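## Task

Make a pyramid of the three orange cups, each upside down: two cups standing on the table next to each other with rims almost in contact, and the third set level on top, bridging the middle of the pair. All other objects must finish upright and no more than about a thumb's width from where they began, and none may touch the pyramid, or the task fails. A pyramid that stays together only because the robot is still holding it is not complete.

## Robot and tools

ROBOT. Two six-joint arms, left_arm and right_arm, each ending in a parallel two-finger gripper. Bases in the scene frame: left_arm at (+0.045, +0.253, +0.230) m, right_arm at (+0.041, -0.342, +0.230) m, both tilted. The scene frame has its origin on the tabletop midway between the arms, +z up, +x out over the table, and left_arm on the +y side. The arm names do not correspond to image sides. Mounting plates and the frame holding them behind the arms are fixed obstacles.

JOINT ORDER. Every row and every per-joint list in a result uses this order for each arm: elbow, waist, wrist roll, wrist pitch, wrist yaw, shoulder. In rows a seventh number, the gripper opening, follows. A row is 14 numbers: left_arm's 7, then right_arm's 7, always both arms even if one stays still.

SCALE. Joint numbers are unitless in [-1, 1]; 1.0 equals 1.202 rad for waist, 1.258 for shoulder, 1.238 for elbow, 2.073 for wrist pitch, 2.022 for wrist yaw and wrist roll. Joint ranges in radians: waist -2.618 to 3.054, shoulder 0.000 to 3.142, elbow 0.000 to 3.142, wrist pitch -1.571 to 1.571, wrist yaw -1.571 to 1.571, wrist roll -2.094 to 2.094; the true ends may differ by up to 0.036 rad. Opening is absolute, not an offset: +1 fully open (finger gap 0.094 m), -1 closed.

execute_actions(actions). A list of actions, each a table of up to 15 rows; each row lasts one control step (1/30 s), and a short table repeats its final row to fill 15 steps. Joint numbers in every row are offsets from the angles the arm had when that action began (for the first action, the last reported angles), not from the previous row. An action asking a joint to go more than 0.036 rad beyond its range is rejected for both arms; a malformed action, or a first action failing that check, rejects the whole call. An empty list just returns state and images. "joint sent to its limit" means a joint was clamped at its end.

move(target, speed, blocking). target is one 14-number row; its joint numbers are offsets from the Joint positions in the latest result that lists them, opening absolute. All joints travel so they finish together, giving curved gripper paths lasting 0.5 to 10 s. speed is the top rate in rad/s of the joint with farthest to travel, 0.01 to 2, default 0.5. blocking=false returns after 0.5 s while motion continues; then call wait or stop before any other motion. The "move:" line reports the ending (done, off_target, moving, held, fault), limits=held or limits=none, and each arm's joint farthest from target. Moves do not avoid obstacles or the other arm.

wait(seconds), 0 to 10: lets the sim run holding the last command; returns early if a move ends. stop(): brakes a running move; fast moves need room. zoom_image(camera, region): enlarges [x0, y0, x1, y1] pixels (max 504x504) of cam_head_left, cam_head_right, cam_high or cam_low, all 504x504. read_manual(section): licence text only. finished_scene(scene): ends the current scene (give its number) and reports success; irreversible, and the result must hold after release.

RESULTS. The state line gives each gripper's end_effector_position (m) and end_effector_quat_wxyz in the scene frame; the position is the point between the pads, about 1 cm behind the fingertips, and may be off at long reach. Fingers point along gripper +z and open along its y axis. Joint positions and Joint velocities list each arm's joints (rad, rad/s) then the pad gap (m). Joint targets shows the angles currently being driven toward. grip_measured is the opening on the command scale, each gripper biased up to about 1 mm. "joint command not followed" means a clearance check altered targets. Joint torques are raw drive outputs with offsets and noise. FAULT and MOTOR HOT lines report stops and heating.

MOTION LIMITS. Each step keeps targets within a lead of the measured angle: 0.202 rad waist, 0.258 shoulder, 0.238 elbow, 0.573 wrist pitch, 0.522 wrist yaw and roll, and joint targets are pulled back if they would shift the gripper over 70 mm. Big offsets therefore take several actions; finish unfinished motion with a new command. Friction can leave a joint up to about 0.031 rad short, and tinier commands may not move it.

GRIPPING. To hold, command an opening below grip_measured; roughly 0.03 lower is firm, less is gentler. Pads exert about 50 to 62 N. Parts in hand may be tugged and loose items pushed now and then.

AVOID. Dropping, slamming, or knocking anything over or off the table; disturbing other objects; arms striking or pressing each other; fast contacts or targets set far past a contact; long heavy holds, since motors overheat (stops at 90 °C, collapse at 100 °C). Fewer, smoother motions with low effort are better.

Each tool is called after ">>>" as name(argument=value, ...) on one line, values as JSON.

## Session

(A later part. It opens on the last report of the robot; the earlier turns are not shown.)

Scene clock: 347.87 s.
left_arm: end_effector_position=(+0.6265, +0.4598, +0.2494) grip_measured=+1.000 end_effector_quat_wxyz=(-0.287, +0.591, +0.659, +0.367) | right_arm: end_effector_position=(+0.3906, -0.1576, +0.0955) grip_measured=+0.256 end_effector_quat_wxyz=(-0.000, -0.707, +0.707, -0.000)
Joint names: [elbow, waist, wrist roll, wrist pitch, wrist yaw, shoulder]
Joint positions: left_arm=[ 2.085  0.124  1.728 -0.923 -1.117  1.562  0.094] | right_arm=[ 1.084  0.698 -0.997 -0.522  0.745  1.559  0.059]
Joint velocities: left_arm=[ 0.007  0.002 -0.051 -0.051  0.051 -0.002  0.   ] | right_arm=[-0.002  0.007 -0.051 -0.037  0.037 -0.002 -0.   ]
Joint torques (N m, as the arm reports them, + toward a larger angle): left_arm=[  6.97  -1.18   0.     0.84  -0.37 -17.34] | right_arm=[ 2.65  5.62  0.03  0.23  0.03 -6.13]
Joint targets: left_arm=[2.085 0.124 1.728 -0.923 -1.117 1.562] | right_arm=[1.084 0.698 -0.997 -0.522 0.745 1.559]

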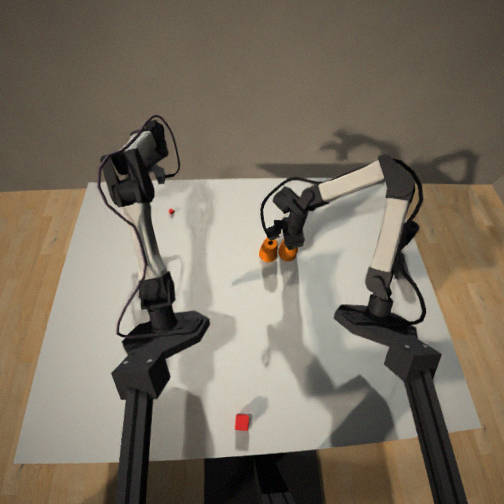

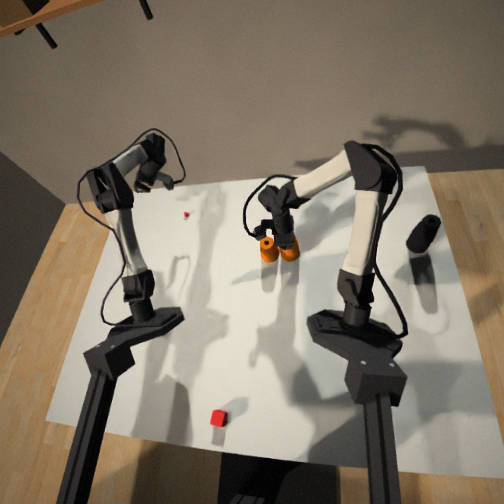

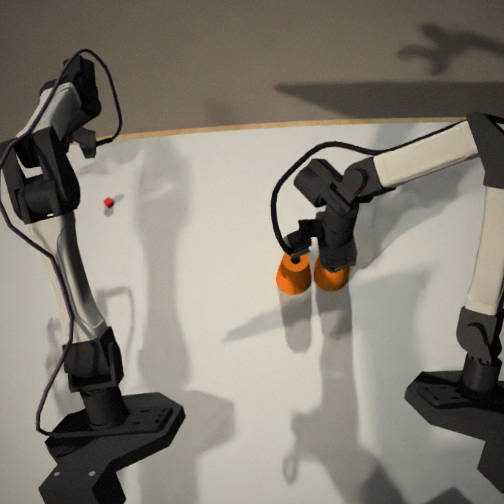

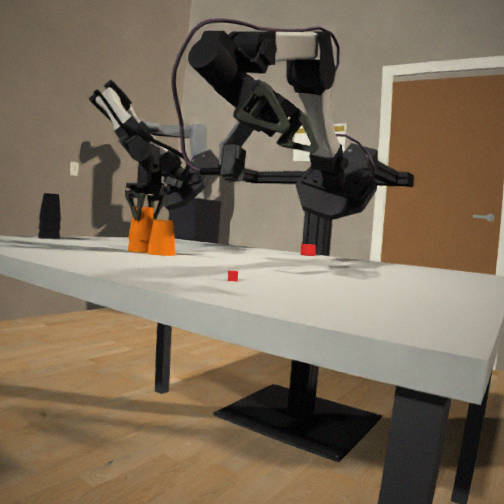

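>>> move(target=[0,0,0,0,0,0,1, -0.029,0.027,0.017,0.0116,0.0114,0.0143,0.22], speed=0.05)

>>> zoom_image(camera="cam_high", region=[260, 220, 380, 340])

>>> zoom_image(camera="cam_low", region=[70, 100, 230, 260])

Scene clock: 377.47 s.
left_arm: end_effector_position=(+0.6265, +0.4598, +0.2494) grip_measured=+1.000 end_effector_quat_wxyz=(-0.287, +0.591, +0.659, +0.367) | right_arm: end_effector_position=(+0.3831, -0.1529, +0.0955) grip_measured=+0.256 end_effector_quat_wxyz=(-0.000, -0.707, +0.707, -0.001)
Joint names: [elbow, waist, wrist roll, wrist pitch, wrist yaw, shoulder]
Joint positions: left_arm=[ 2.085  0.124  1.728 -0.923 -1.117  1.562  0.094] | right_arm=[ 1.068  0.718 -0.974 -0.511  0.756  1.568  0.059]
Joint velocities: left_arm=[ 0.002 -0.007 -0.037  0.007 -0.022 -0.002  0.   ] | right_arm=[ 0.012  0.002  0.007 -0.007  0.007  0.002 -0.001]
Joint torques (N m, as the arm reports them, + toward a larger angle): left_arm=[  6.96  -1.06   0.01   0.83  -0.38 -17.27] | right_arm=[ 1.18  6.86  0.13  0.4   0.14 -5.28]
Joint targets: left_arm=[2.085 0.124 1.728 -0.923 -1.117 1.562] | right_arm=[1.048 0.731 -0.963 -0.498 0.768 1.577]
move: done; limits=none; left_arm: farthest joint: the waist, 0.000 radians from its target (0.000 radians at the start); right_arm: farthest joint: the elbow, 0.019 radians from its target (0.036 radians at the start)

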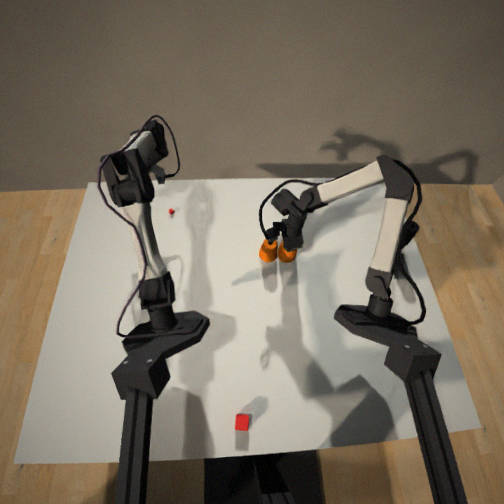

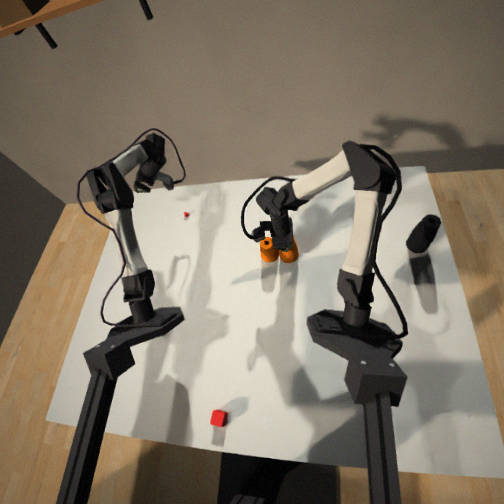

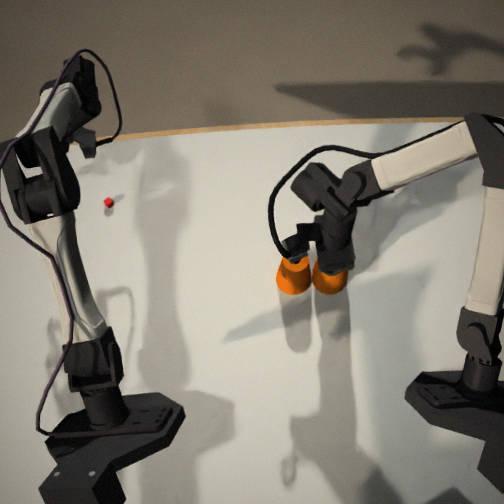

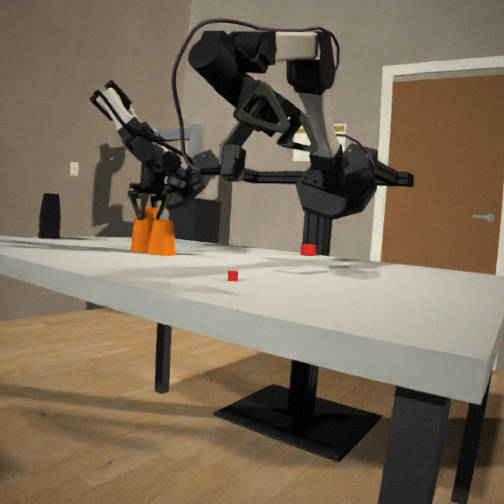

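Region (260, 220, 380, 340) of cam_high's 504x504 image, scaled by 4.200, with more detail than that image has.

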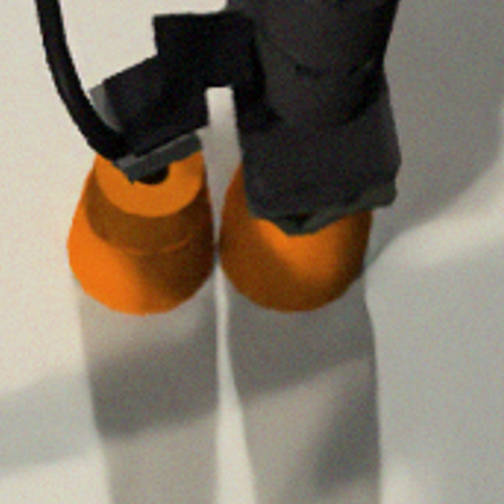

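Region (70, 100, 230, 260) of cam_low's 504x504 image, scaled by 3.150, with more detail than that image has.

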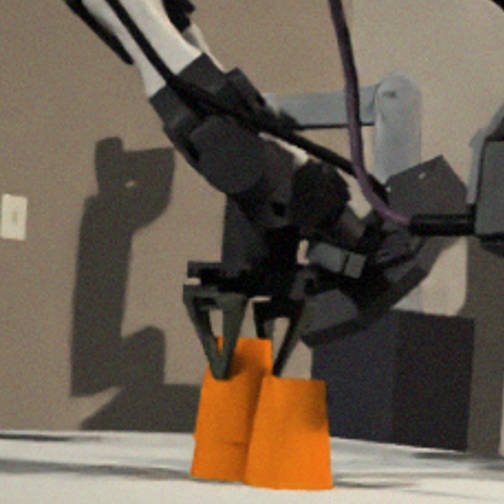

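>>> move(target=[0,0,0,0,0,0,1, 0.131,0.1664,0.124,-0.195,0.0475,-0.077,0.22], speed=0.2)

>>> zoom_image(camera="cam_low", region=[70, 100, 230, 260])

>>> zoom_image(camera="cam_high", region=[250, 190, 400, 340])

Scene clock: 399.23 s.
left_arm: end_effector_position=(+0.6265, +0.4598, +0.2494) grip_measured=+1.000 end_effector_quat_wxyz=(-0.287, +0.591, +0.659, +0.367) | right_arm: end_effector_position=(+0.3832, -0.1529, +0.1714) grip_measured=+0.256 end_effector_quat_wxyz=(-0.001, -0.708, +0.707, -0.000)
Joint names: [elbow, waist, wrist roll, wrist pitch, wrist yaw, shoulder]
Joint positions: left_arm=[ 2.085  0.124  1.728 -0.923 -1.117  1.562  0.094] | right_arm=[ 1.206  0.906 -0.734 -0.904  0.841  1.489  0.059]
Joint velocities: left_arm=[-0.007  0.007 -0.051  0.051  0.022 -0.002  0.   ] | right_arm=[ 0.002 -0.027 -0.022  0.051 -0.022 -0.007 -0.001]
Joint torques (N m, as the arm reports them, + toward a larger angle): left_arm=[  7.02  -1.11   0.01   0.83  -0.34 -17.24] | right_arm=[ 4.91  6.7   0.14  0.08  0.16 -6.36]
Joint targets: left_arm=[2.085 0.124 1.728 -0.923 -1.117 1.562] | right_arm=[1.230 0.918 -0.723 -0.916 0.852 1.471]
move: off_target (right_arm); limits=none; left_arm: farthest joint: the waist, 0.000 radians from its target (0.000 radians at the start); right_arm: farthest joint: the elbow, 0.025 radians from its target (0.163 radians at the start)

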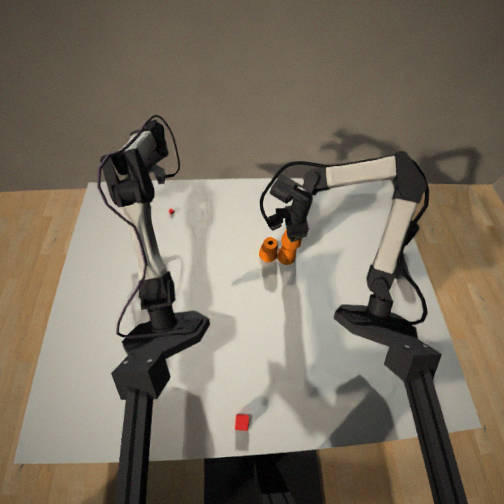

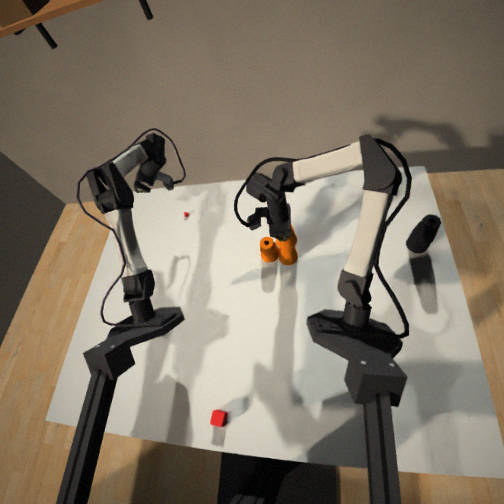

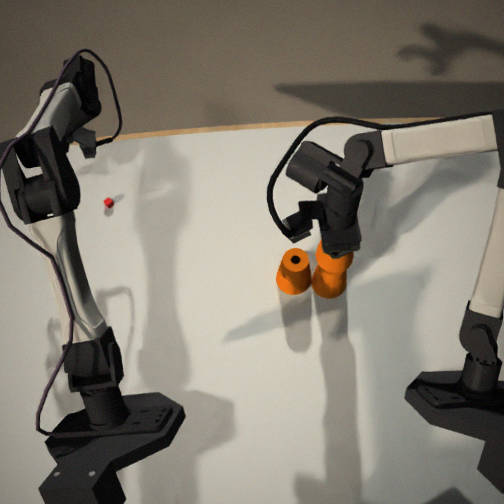

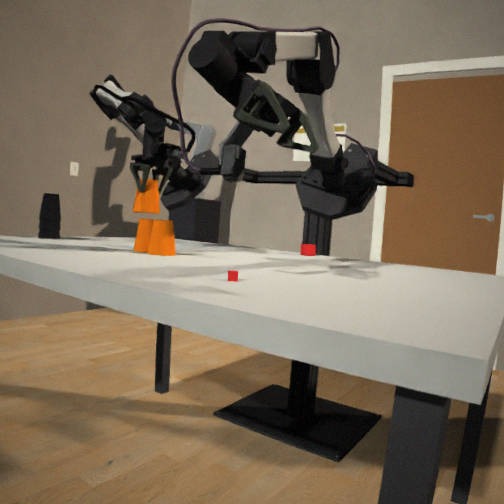

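Region (70, 100, 230, 260) of cam_low's 504x504 image, scaled by 3.150, with more detail than that image has.

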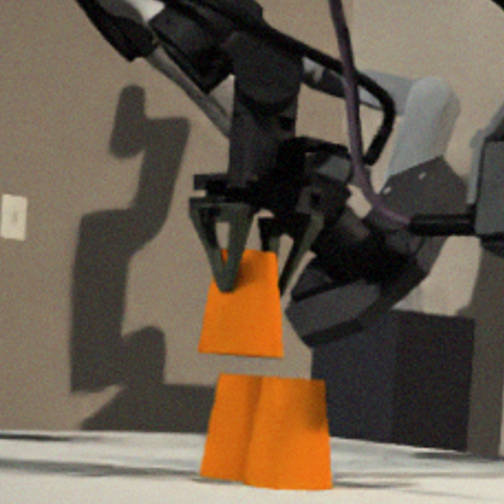

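Region (250, 190, 400, 340) of cam_high's 504x504 image, scaled by 3.360, with more detail than that image has.

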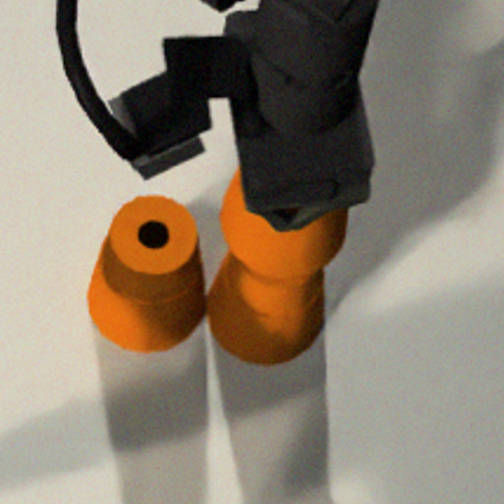

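>>> move(target=[0,0,0,0,0,0,1, 0.105,0.0637,0.051,-0.0198,0.0163,0.1216,0.22], speed=0.2)

>>> zoom_image(camera="cam_low", region=[70, 100, 230, 260])

>>> zoom_image(camera="cam_high", region=[250, 190, 400, 340])

>>> zoom_image(camera="cam_head_right", region=[220, 180, 330, 290])

Scene clock: 416.83 s.
left_arm: end_effector_position=(+0.6265, +0.4598, +0.2494) grip_measured=+1.000 end_effector_quat_wxyz=(-0.287, +0.591, +0.659, +0.367) | right_arm: end_effector_position=(+0.3775, -0.1140, +0.1711) grip_measured=+0.256 end_effector_quat_wxyz=(-0.001, -0.708, +0.706, +0.000)
Joint names: [elbow, waist, wrist roll, wrist pitch, wrist yaw, shoulder]
Joint positions: left_arm=[ 2.085  0.124  1.728 -0.923 -1.117  1.562  0.094] | right_arm=[ 1.309  0.97  -0.643 -0.933  0.862  1.633  0.059]
Joint velocities: left_arm=[-0.022 -0.002 -0.037 -0.007 -0.037 -0.007  0.   ] | right_arm=[-0.002  0.007 -0.037  0.022 -0.022 -0.007 -0.001]
Joint torques (N m, as the arm reports them, + toward a larger angle): left_arm=[  7.02  -1.1    0.     0.84  -0.36 -17.26] | right_arm=[ 4.99  7.77  0.15  0.1   0.16 -4.62]
Joint targets: left_arm=[2.085 0.124 1.728 -0.923 -1.117 1.562] | right_arm=[1.335 0.982 -0.631 -0.945 0.874 1.642]
move: off_target (right_arm); limits=none; left_arm: farthest joint: the waist, 0.000 radians from its target (0.000 radians at the start); right_arm: farthest joint: the elbow, 0.027 radians from its target (0.130 radians at the start)

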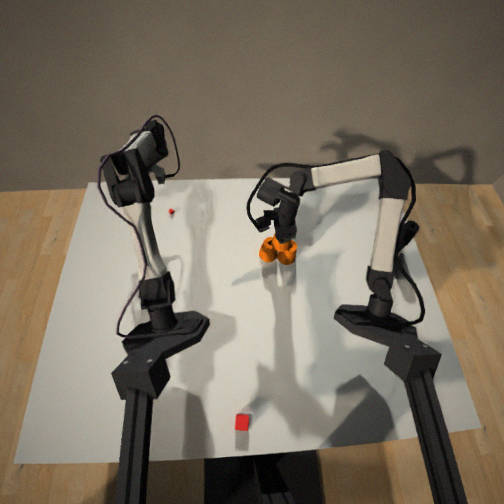

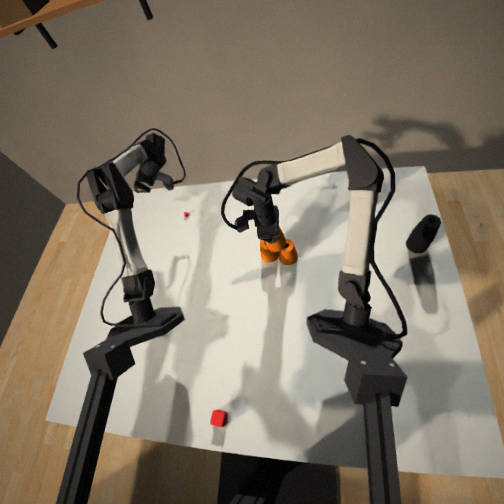

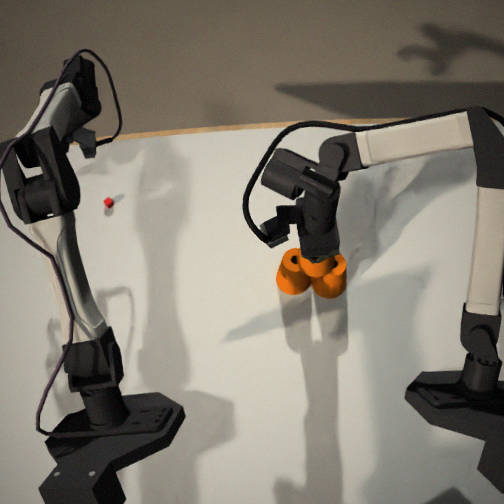

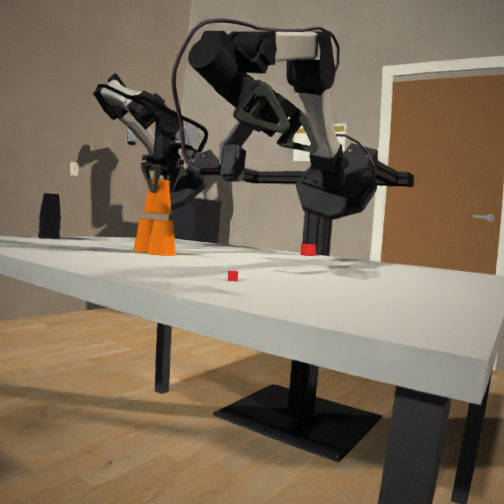

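Region (70, 100, 230, 260) of cam_low's 504x504 image, scaled by 3.150, with more detail than that image has.

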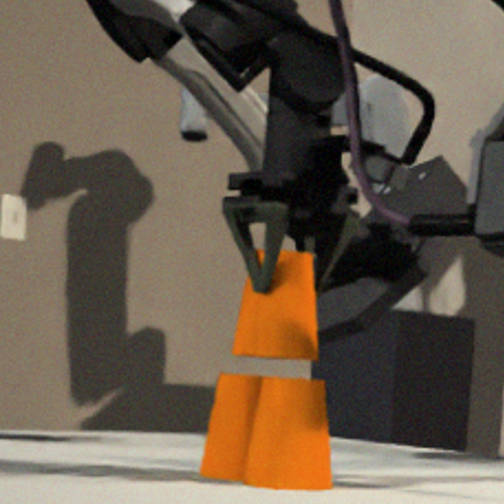

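Region (250, 190, 400, 340) of cam_high's 504x504 image, scaled by 3.360, with more detail than that image has.

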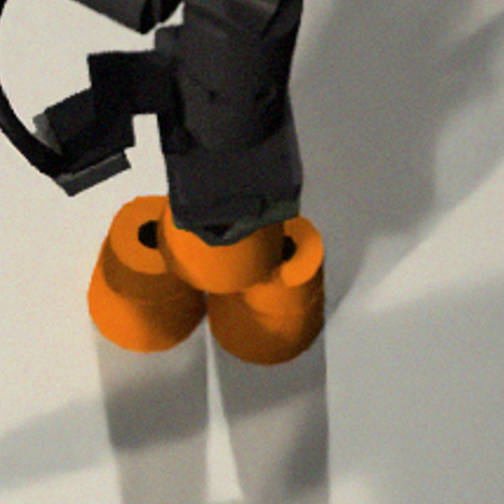

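Region (220, 180, 330, 290) of cam_head_right's 504x504 image, scaled by 4.582, with more detail than that image has.

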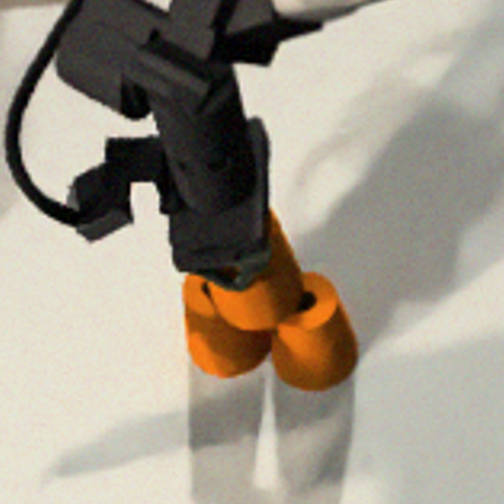

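>>> move(target=[0,0,0,0,0,0,1, -0.043,-0.035,-0.0326,0.0478,-0.0124,0.012,0.22], speed=0.08)

>>> zoom_image(camera="cam_low", region=[90, 150, 200, 260])

Scene clock: 433.90 s.
left_arm: end_effector_position=(+0.6265, +0.4598, +0.2494) grip_measured=+1.000 end_effector_quat_wxyz=(-0.287, +0.591, +0.659, +0.367) | right_arm: end_effector_position=(+0.3801, -0.1145, +0.1569) grip_measured=+0.256 end_effector_quat_wxyz=(+0.002, -0.705, +0.709, +0.000)
Joint names: [elbow, waist, wrist roll, wrist pitch, wrist yaw, shoulder]
Joint positions: left_arm=[ 2.085  0.124  1.728 -0.923 -1.117  1.562  0.094] | right_arm=[ 1.275  0.931 -0.697 -0.848  0.85   1.633  0.059]
Joint velocities: left_arm=[-0.007 -0.017  0.022 -0.037 -0.022 -0.007  0.   ] | right_arm=[ 0.002  0.007  0.007  0.022 -0.007 -0.022  0.001]
Joint torques (N m, as the arm reports them, + toward a larger angle): left_arm=[  7.04  -1.11   0.01   0.84  -0.38 -17.26] | right_arm=[ 1.62  6.35 -0.09  0.4  -0.08 -4.37]
Joint targets: left_arm=[2.085 0.124 1.728 -0.923 -1.117 1.562] | right_arm=[1.256 0.928 -0.709 -0.834 0.837 1.648]
move: done; limits=none; left_arm: farthest joint: the waist, 0.000 radians from its target (0.000 radians at the start); right_arm: farthest joint: the elbow, 0.020 radians from its target (0.053 radians at the start)

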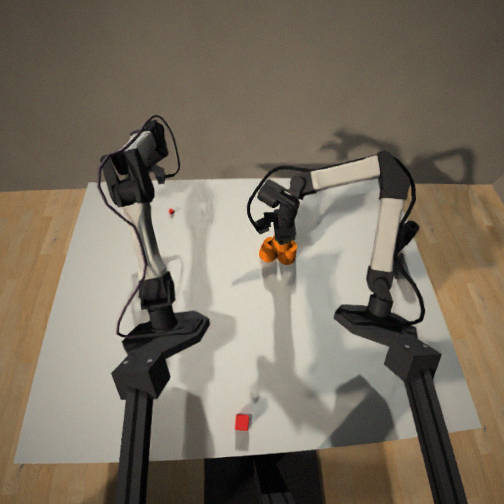

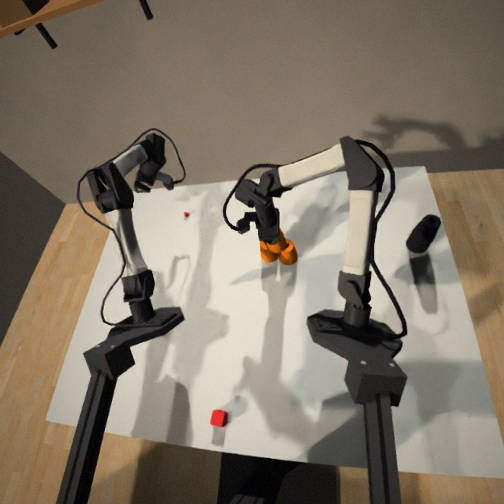

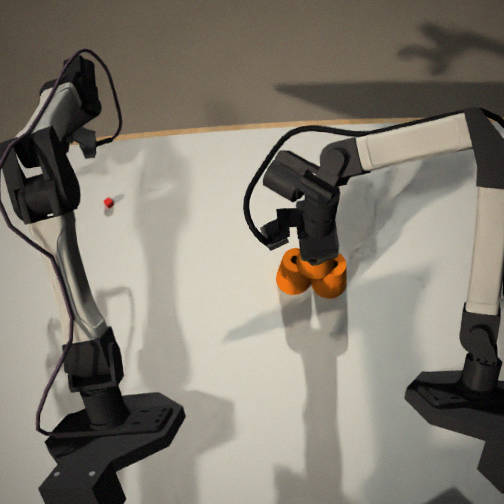

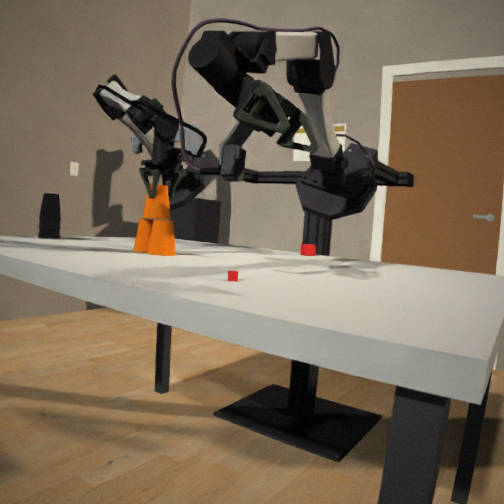

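Region (90, 150, 200, 260) of cam_low's 504x504 image, scaled by 4.582, with more detail than that image has.

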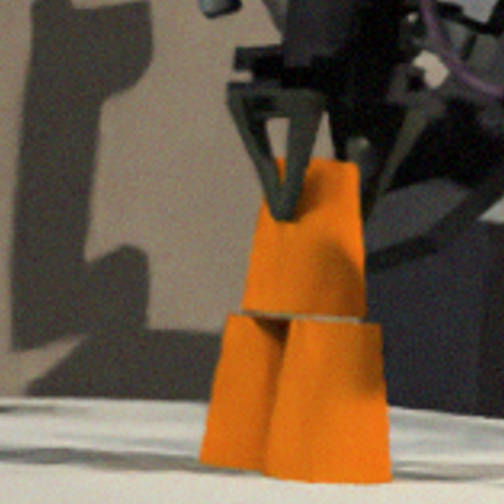

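>>> move(target=[0,0,0,0,0,0,1, -0.022,-0.004,-0.006,0.0097,-0.0064,0.0175,0.22], speed=0.03)

>>> zoom_image(camera="cam_low", region=[90, 150, 200, 260])

Scene clock: 441.87 s.
left_arm: end_effector_position=(+0.6265, +0.4598, +0.2494) grip_measured=+1.000 end_effector_quat_wxyz=(-0.287, +0.591, +0.659, +0.367) | right_arm: end_effector_position=(+0.3778, -0.1122, +0.1541) grip_measured=+0.256 end_effector_quat_wxyz=(-0.001, -0.707, +0.707, +0.000)
Joint names: [elbow, waist, wrist roll, wrist pitch, wrist yaw, shoulder]
Joint positions: left_arm=[ 2.085  0.124  1.728 -0.923 -1.117  1.562  0.094] | right_arm=[ 1.275  0.931 -0.699 -0.843  0.85   1.645  0.059]
Joint velocities: left_arm=[-0.002 -0.002 -0.007 -0.037 -0.022 -0.007  0.   ] | right_arm=[-0.012 -0.012  0.007  0.007  0.066 -0.017  0.   ]
Joint torques (N m, as the arm reports them, + toward a larger angle): left_arm=[  7.    -1.11   0.01   0.81  -0.36 -17.28] | right_arm=[ 1.01  6.25 -0.09  0.4  -0.08 -4.79]
Joint targets: left_arm=[2.085 0.124 1.728 -0.923 -1.117 1.562] | right_arm=[1.248 0.926 -0.709 -0.828 0.837 1.655]
MOTOR HOT: a motor of the left arm reached 75 °C. Now the hottest motor of the left arm, the shoulder, reports 75 °C. The controller's stop level is 90 °C. To cool a motor, set the load down, stop pushing, or move to a pose that needs little force.
move: off_target (right_arm); limits=none; left_arm: farthest joint: the waist, 0.000 radians from its target (0.000 radians at the start); right_arm: farthest joint: the elbow, 0.028 radians from its target (0.028 radians at the start)

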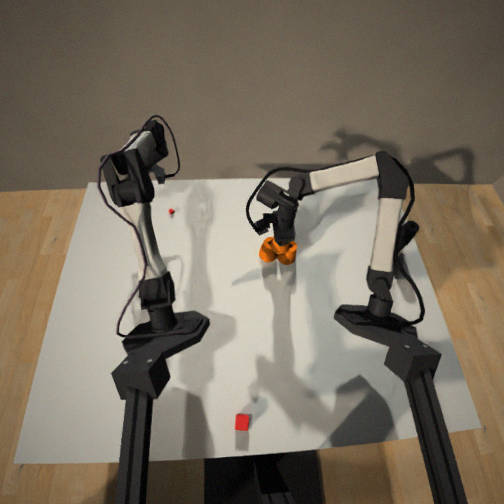

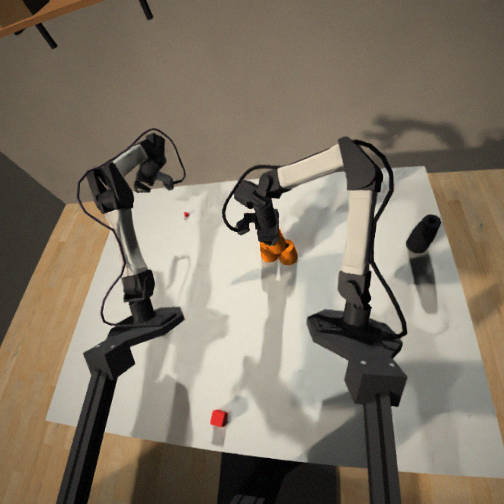

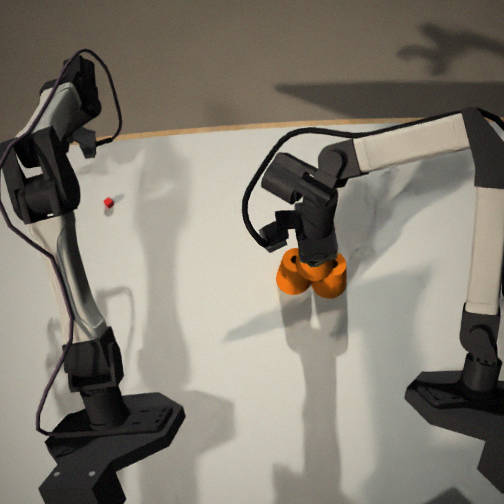

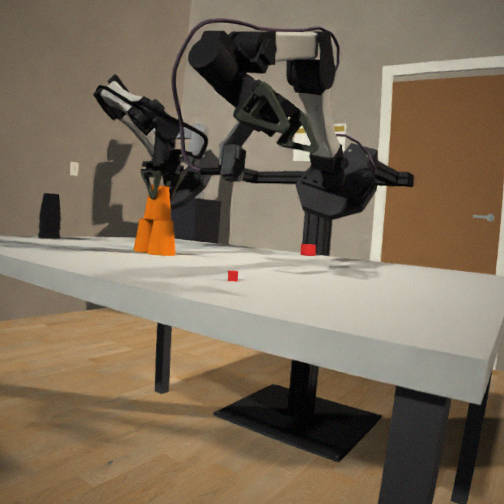

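Region (90, 150, 200, 260) of cam_low's 504x504 image, scaled by 4.582, with more detail than that image has.

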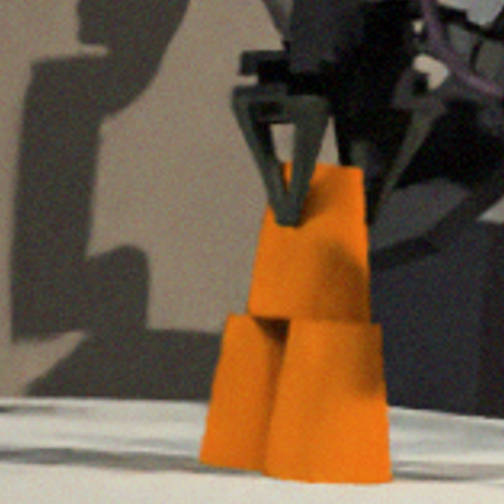

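>>> execute_actions(actions=[[[0,0,0,0,0,0,1,0,0,0,0,0,0,0.25],[0,0,0,0,0,0,1,0,0,0,0,0,0,0.26],[0,0,0,0,0,0,1,0,0,0,0,0,0,0.27],[0,0,0,0,0,0,1,0,0,0,0,0,0,0.28],[0,0,0,0,0,0,1,0,0,0,0,0,0,0.3],[0,0,0,0,0,0,1,0,0,0,0,0,0,0.33],[0,0,0,0,0,0,1,0,0,0,0,0,0,0.37],[0,0,0,0,0,0,1,0,0,0,0,0,0,0.42],[0,0,0,0,0,0,1,0,0,0,0,0,0,0.5],[0,0,0,0,0,0,1,0,0,0,0,0,0,0.6],[0,0,0,0,0,0,1,0,0,0,0,0,0,0.7],[0,0,0,0,0,0,1,0,0,0,0,0,0,0.85]],[[0,0,0,0,0,0,1,0,0,0,0,0,0,1]]])

>>> zoom_image(camera="cam_low", region=[90, 150, 200, 260])

Scene clock: 456.37 s.
left_arm: end_effector_position=(+0.6265, +0.4598, +0.2494) grip_measured=+1.000 end_effector_quat_wxyz=(-0.287, +0.591, +0.659, +0.367) | right_arm: end_effector_position=(+0.3778, -0.1122, +0.1541) grip_measured=+1.000 end_effector_quat_wxyz=(-0.001, -0.707, +0.707, +0.000)
Joint names: [elbow, waist, wrist roll, wrist pitch, wrist yaw, shoulder]
Joint positions: left_arm=[ 2.085  0.124  1.728 -0.923 -1.117  1.562  0.094] | right_arm=[ 1.275  0.931 -0.699 -0.843  0.85   1.645  0.094]
Joint velocities: left_arm=[-0.007 -0.017  0.051  0.037  0.007 -0.002  0.   ] | right_arm=[-0.017  0.002 -0.007  0.007 -0.081 -0.002  0.   ]
Joint torques (N m, as the arm reports them, + toward a larger angle): left_arm=[  7.06  -1.08   0.01   0.86  -0.36 -17.24] | right_arm=[ 3.    6.71  0.03  0.22  0.05 -5.51]
Joint targets: left_arm=[2.085 0.124 1.728 -0.923 -1.117 1.562] | right_arm=[1.275 0.931 -0.699 -0.843 0.850 1.645]
MOTOR HOT: still on. Now the hottest motor of the left arm, the shoulder, reports 76 °C; the controller's stop level is 90 °C.

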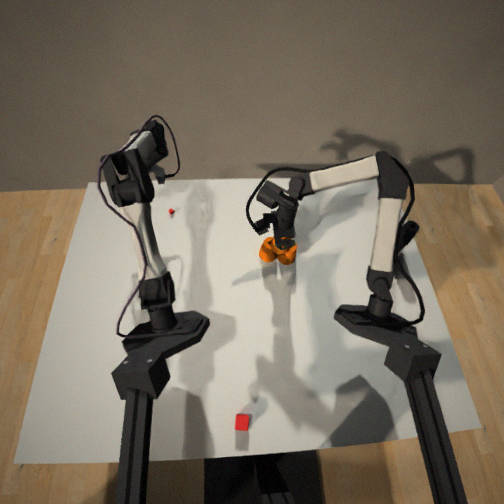

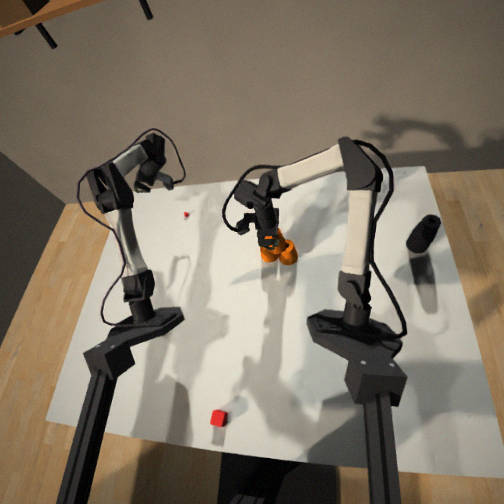

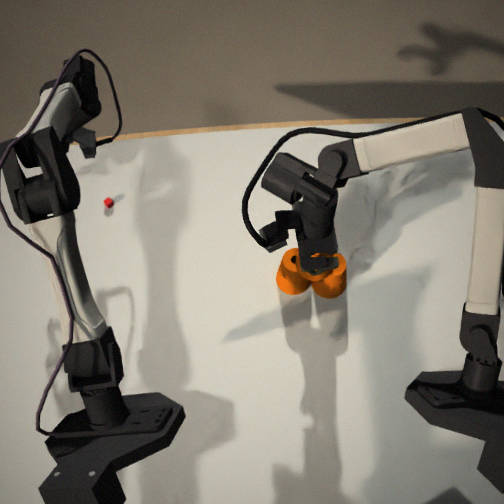

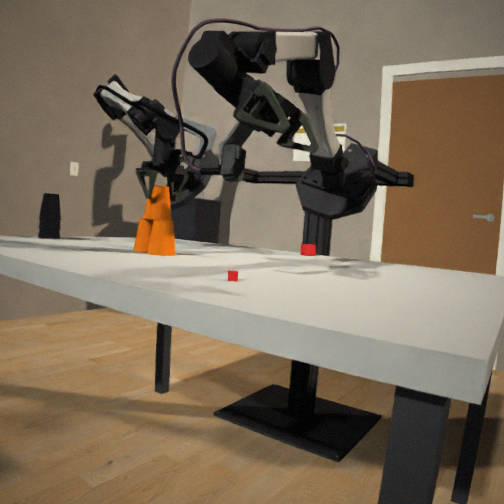

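Region (90, 150, 200, 260) of cam_low's 504x504 image, scaled by 4.582, with more detail than that image has.

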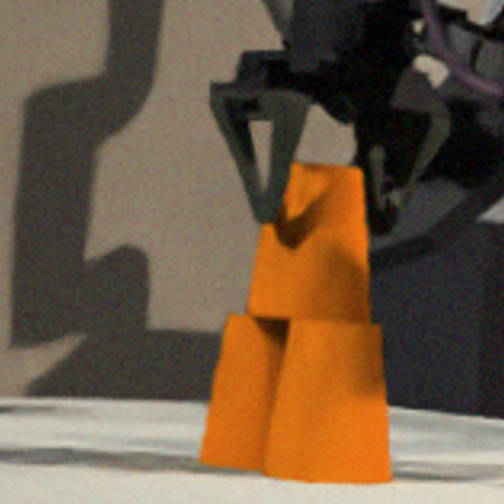

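>>> move(target=[-0.4,0,0,0,0,-0.55,1, 0.15,0.141,0.124,-0.183,0.025,-0.016,1], speed=0.5)

>>> zoom_image(camera="cam_high", region=[250, 190, 400, 340])

>>> zoom_image(camera="cam_low", region=[70, 100, 230, 260])

Scene clock: 464.23 s.
left_arm: end_effector_position=(+0.5044, +0.4765, +0.4043) grip_measured=+1.000 end_effector_quat_wxyz=(-0.228, +0.535, +0.693, +0.426) | right_arm: end_effector_position=(+0.3736, -0.1156, +0.2164) grip_measured=+1.000 end_effector_quat_wxyz=(-0.009, -0.713, +0.701, -0.001)
Joint names: [elbow, waist, wrist roll, wrist pitch, wrist yaw, shoulder]
Joint positions: left_arm=[ 1.617  0.124  1.728 -0.925 -1.116  0.879  0.094] | right_arm=[ 1.437  1.088 -0.459 -1.21   0.889  1.645  0.094]
Joint velocities: left_arm=[-0.002  0.012  0.037  0.051  0.007 -0.007  0.   ] | right_arm=[ 0.007  0.002  0.022 -0.007 -0.007  0.007  0.   ]
Joint torques (N m, as the arm reports them, + toward a larger angle): left_arm=[  5.4    0.08   0.     1.23  -0.33 -11.91] | right_arm=[ 4.92  7.82  0.16  0.04  0.16 -6.19]
Joint targets: left_arm=[1.590 0.124 1.728 -0.923 -1.117 0.870] | right_arm=[1.461 1.100 -0.448 -1.222 0.900 1.625]
MOTOR HOT: still on. Now the hottest motor of the left arm, the shoulder, reports 76 °C; the controller's stop level is 90 °C.
move: off_target (left_arm, right_arm); limits=none; left_arm: farthest joint: the elbow, 0.027 radians from its target (0.495 radians at the start); right_arm: farthest joint: the elbow, 0.024 radians from its target (0.185 radians at the start)

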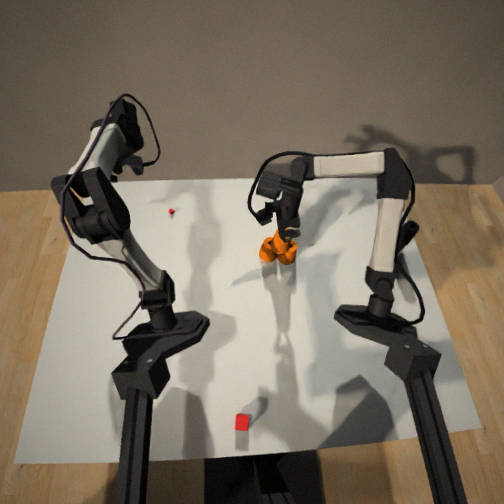

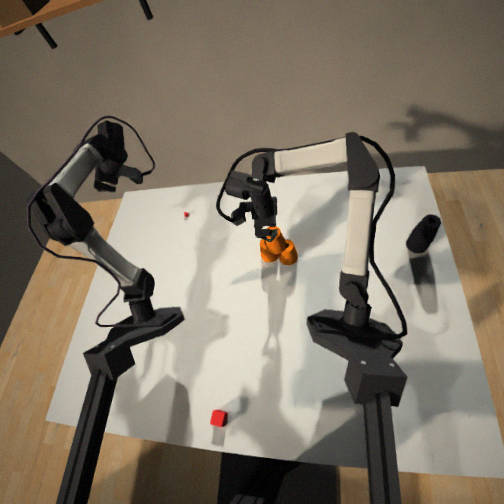

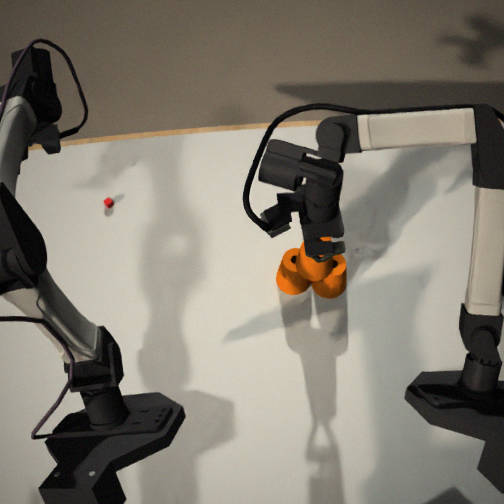

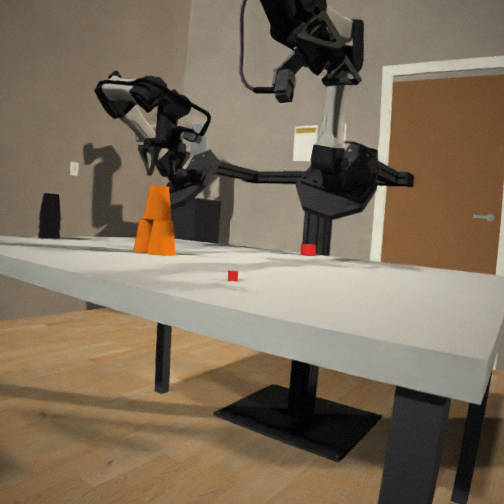

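Region (250, 190, 400, 340) of cam_high's 504x504 image, scaled by 3.360, with more detail than that image has.

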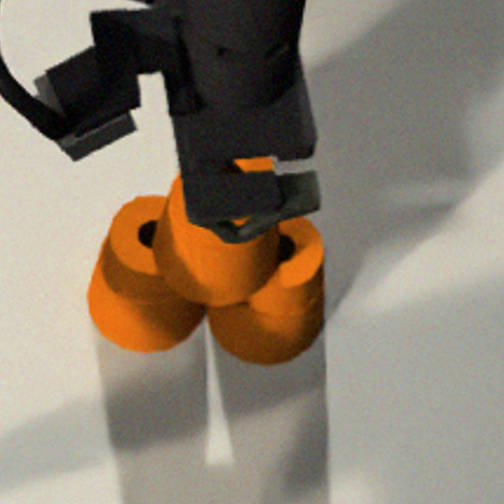

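Region (70, 100, 230, 260) of cam_low's 504x504 image, scaled by 3.150, with more detail than that image has.

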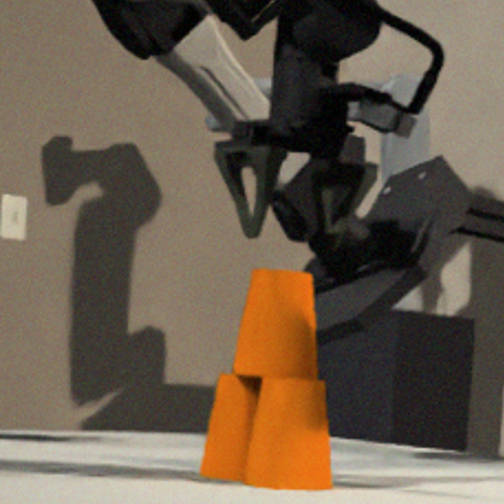

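>>> finished_scene(scene=1)

The scene is finished: the task was done.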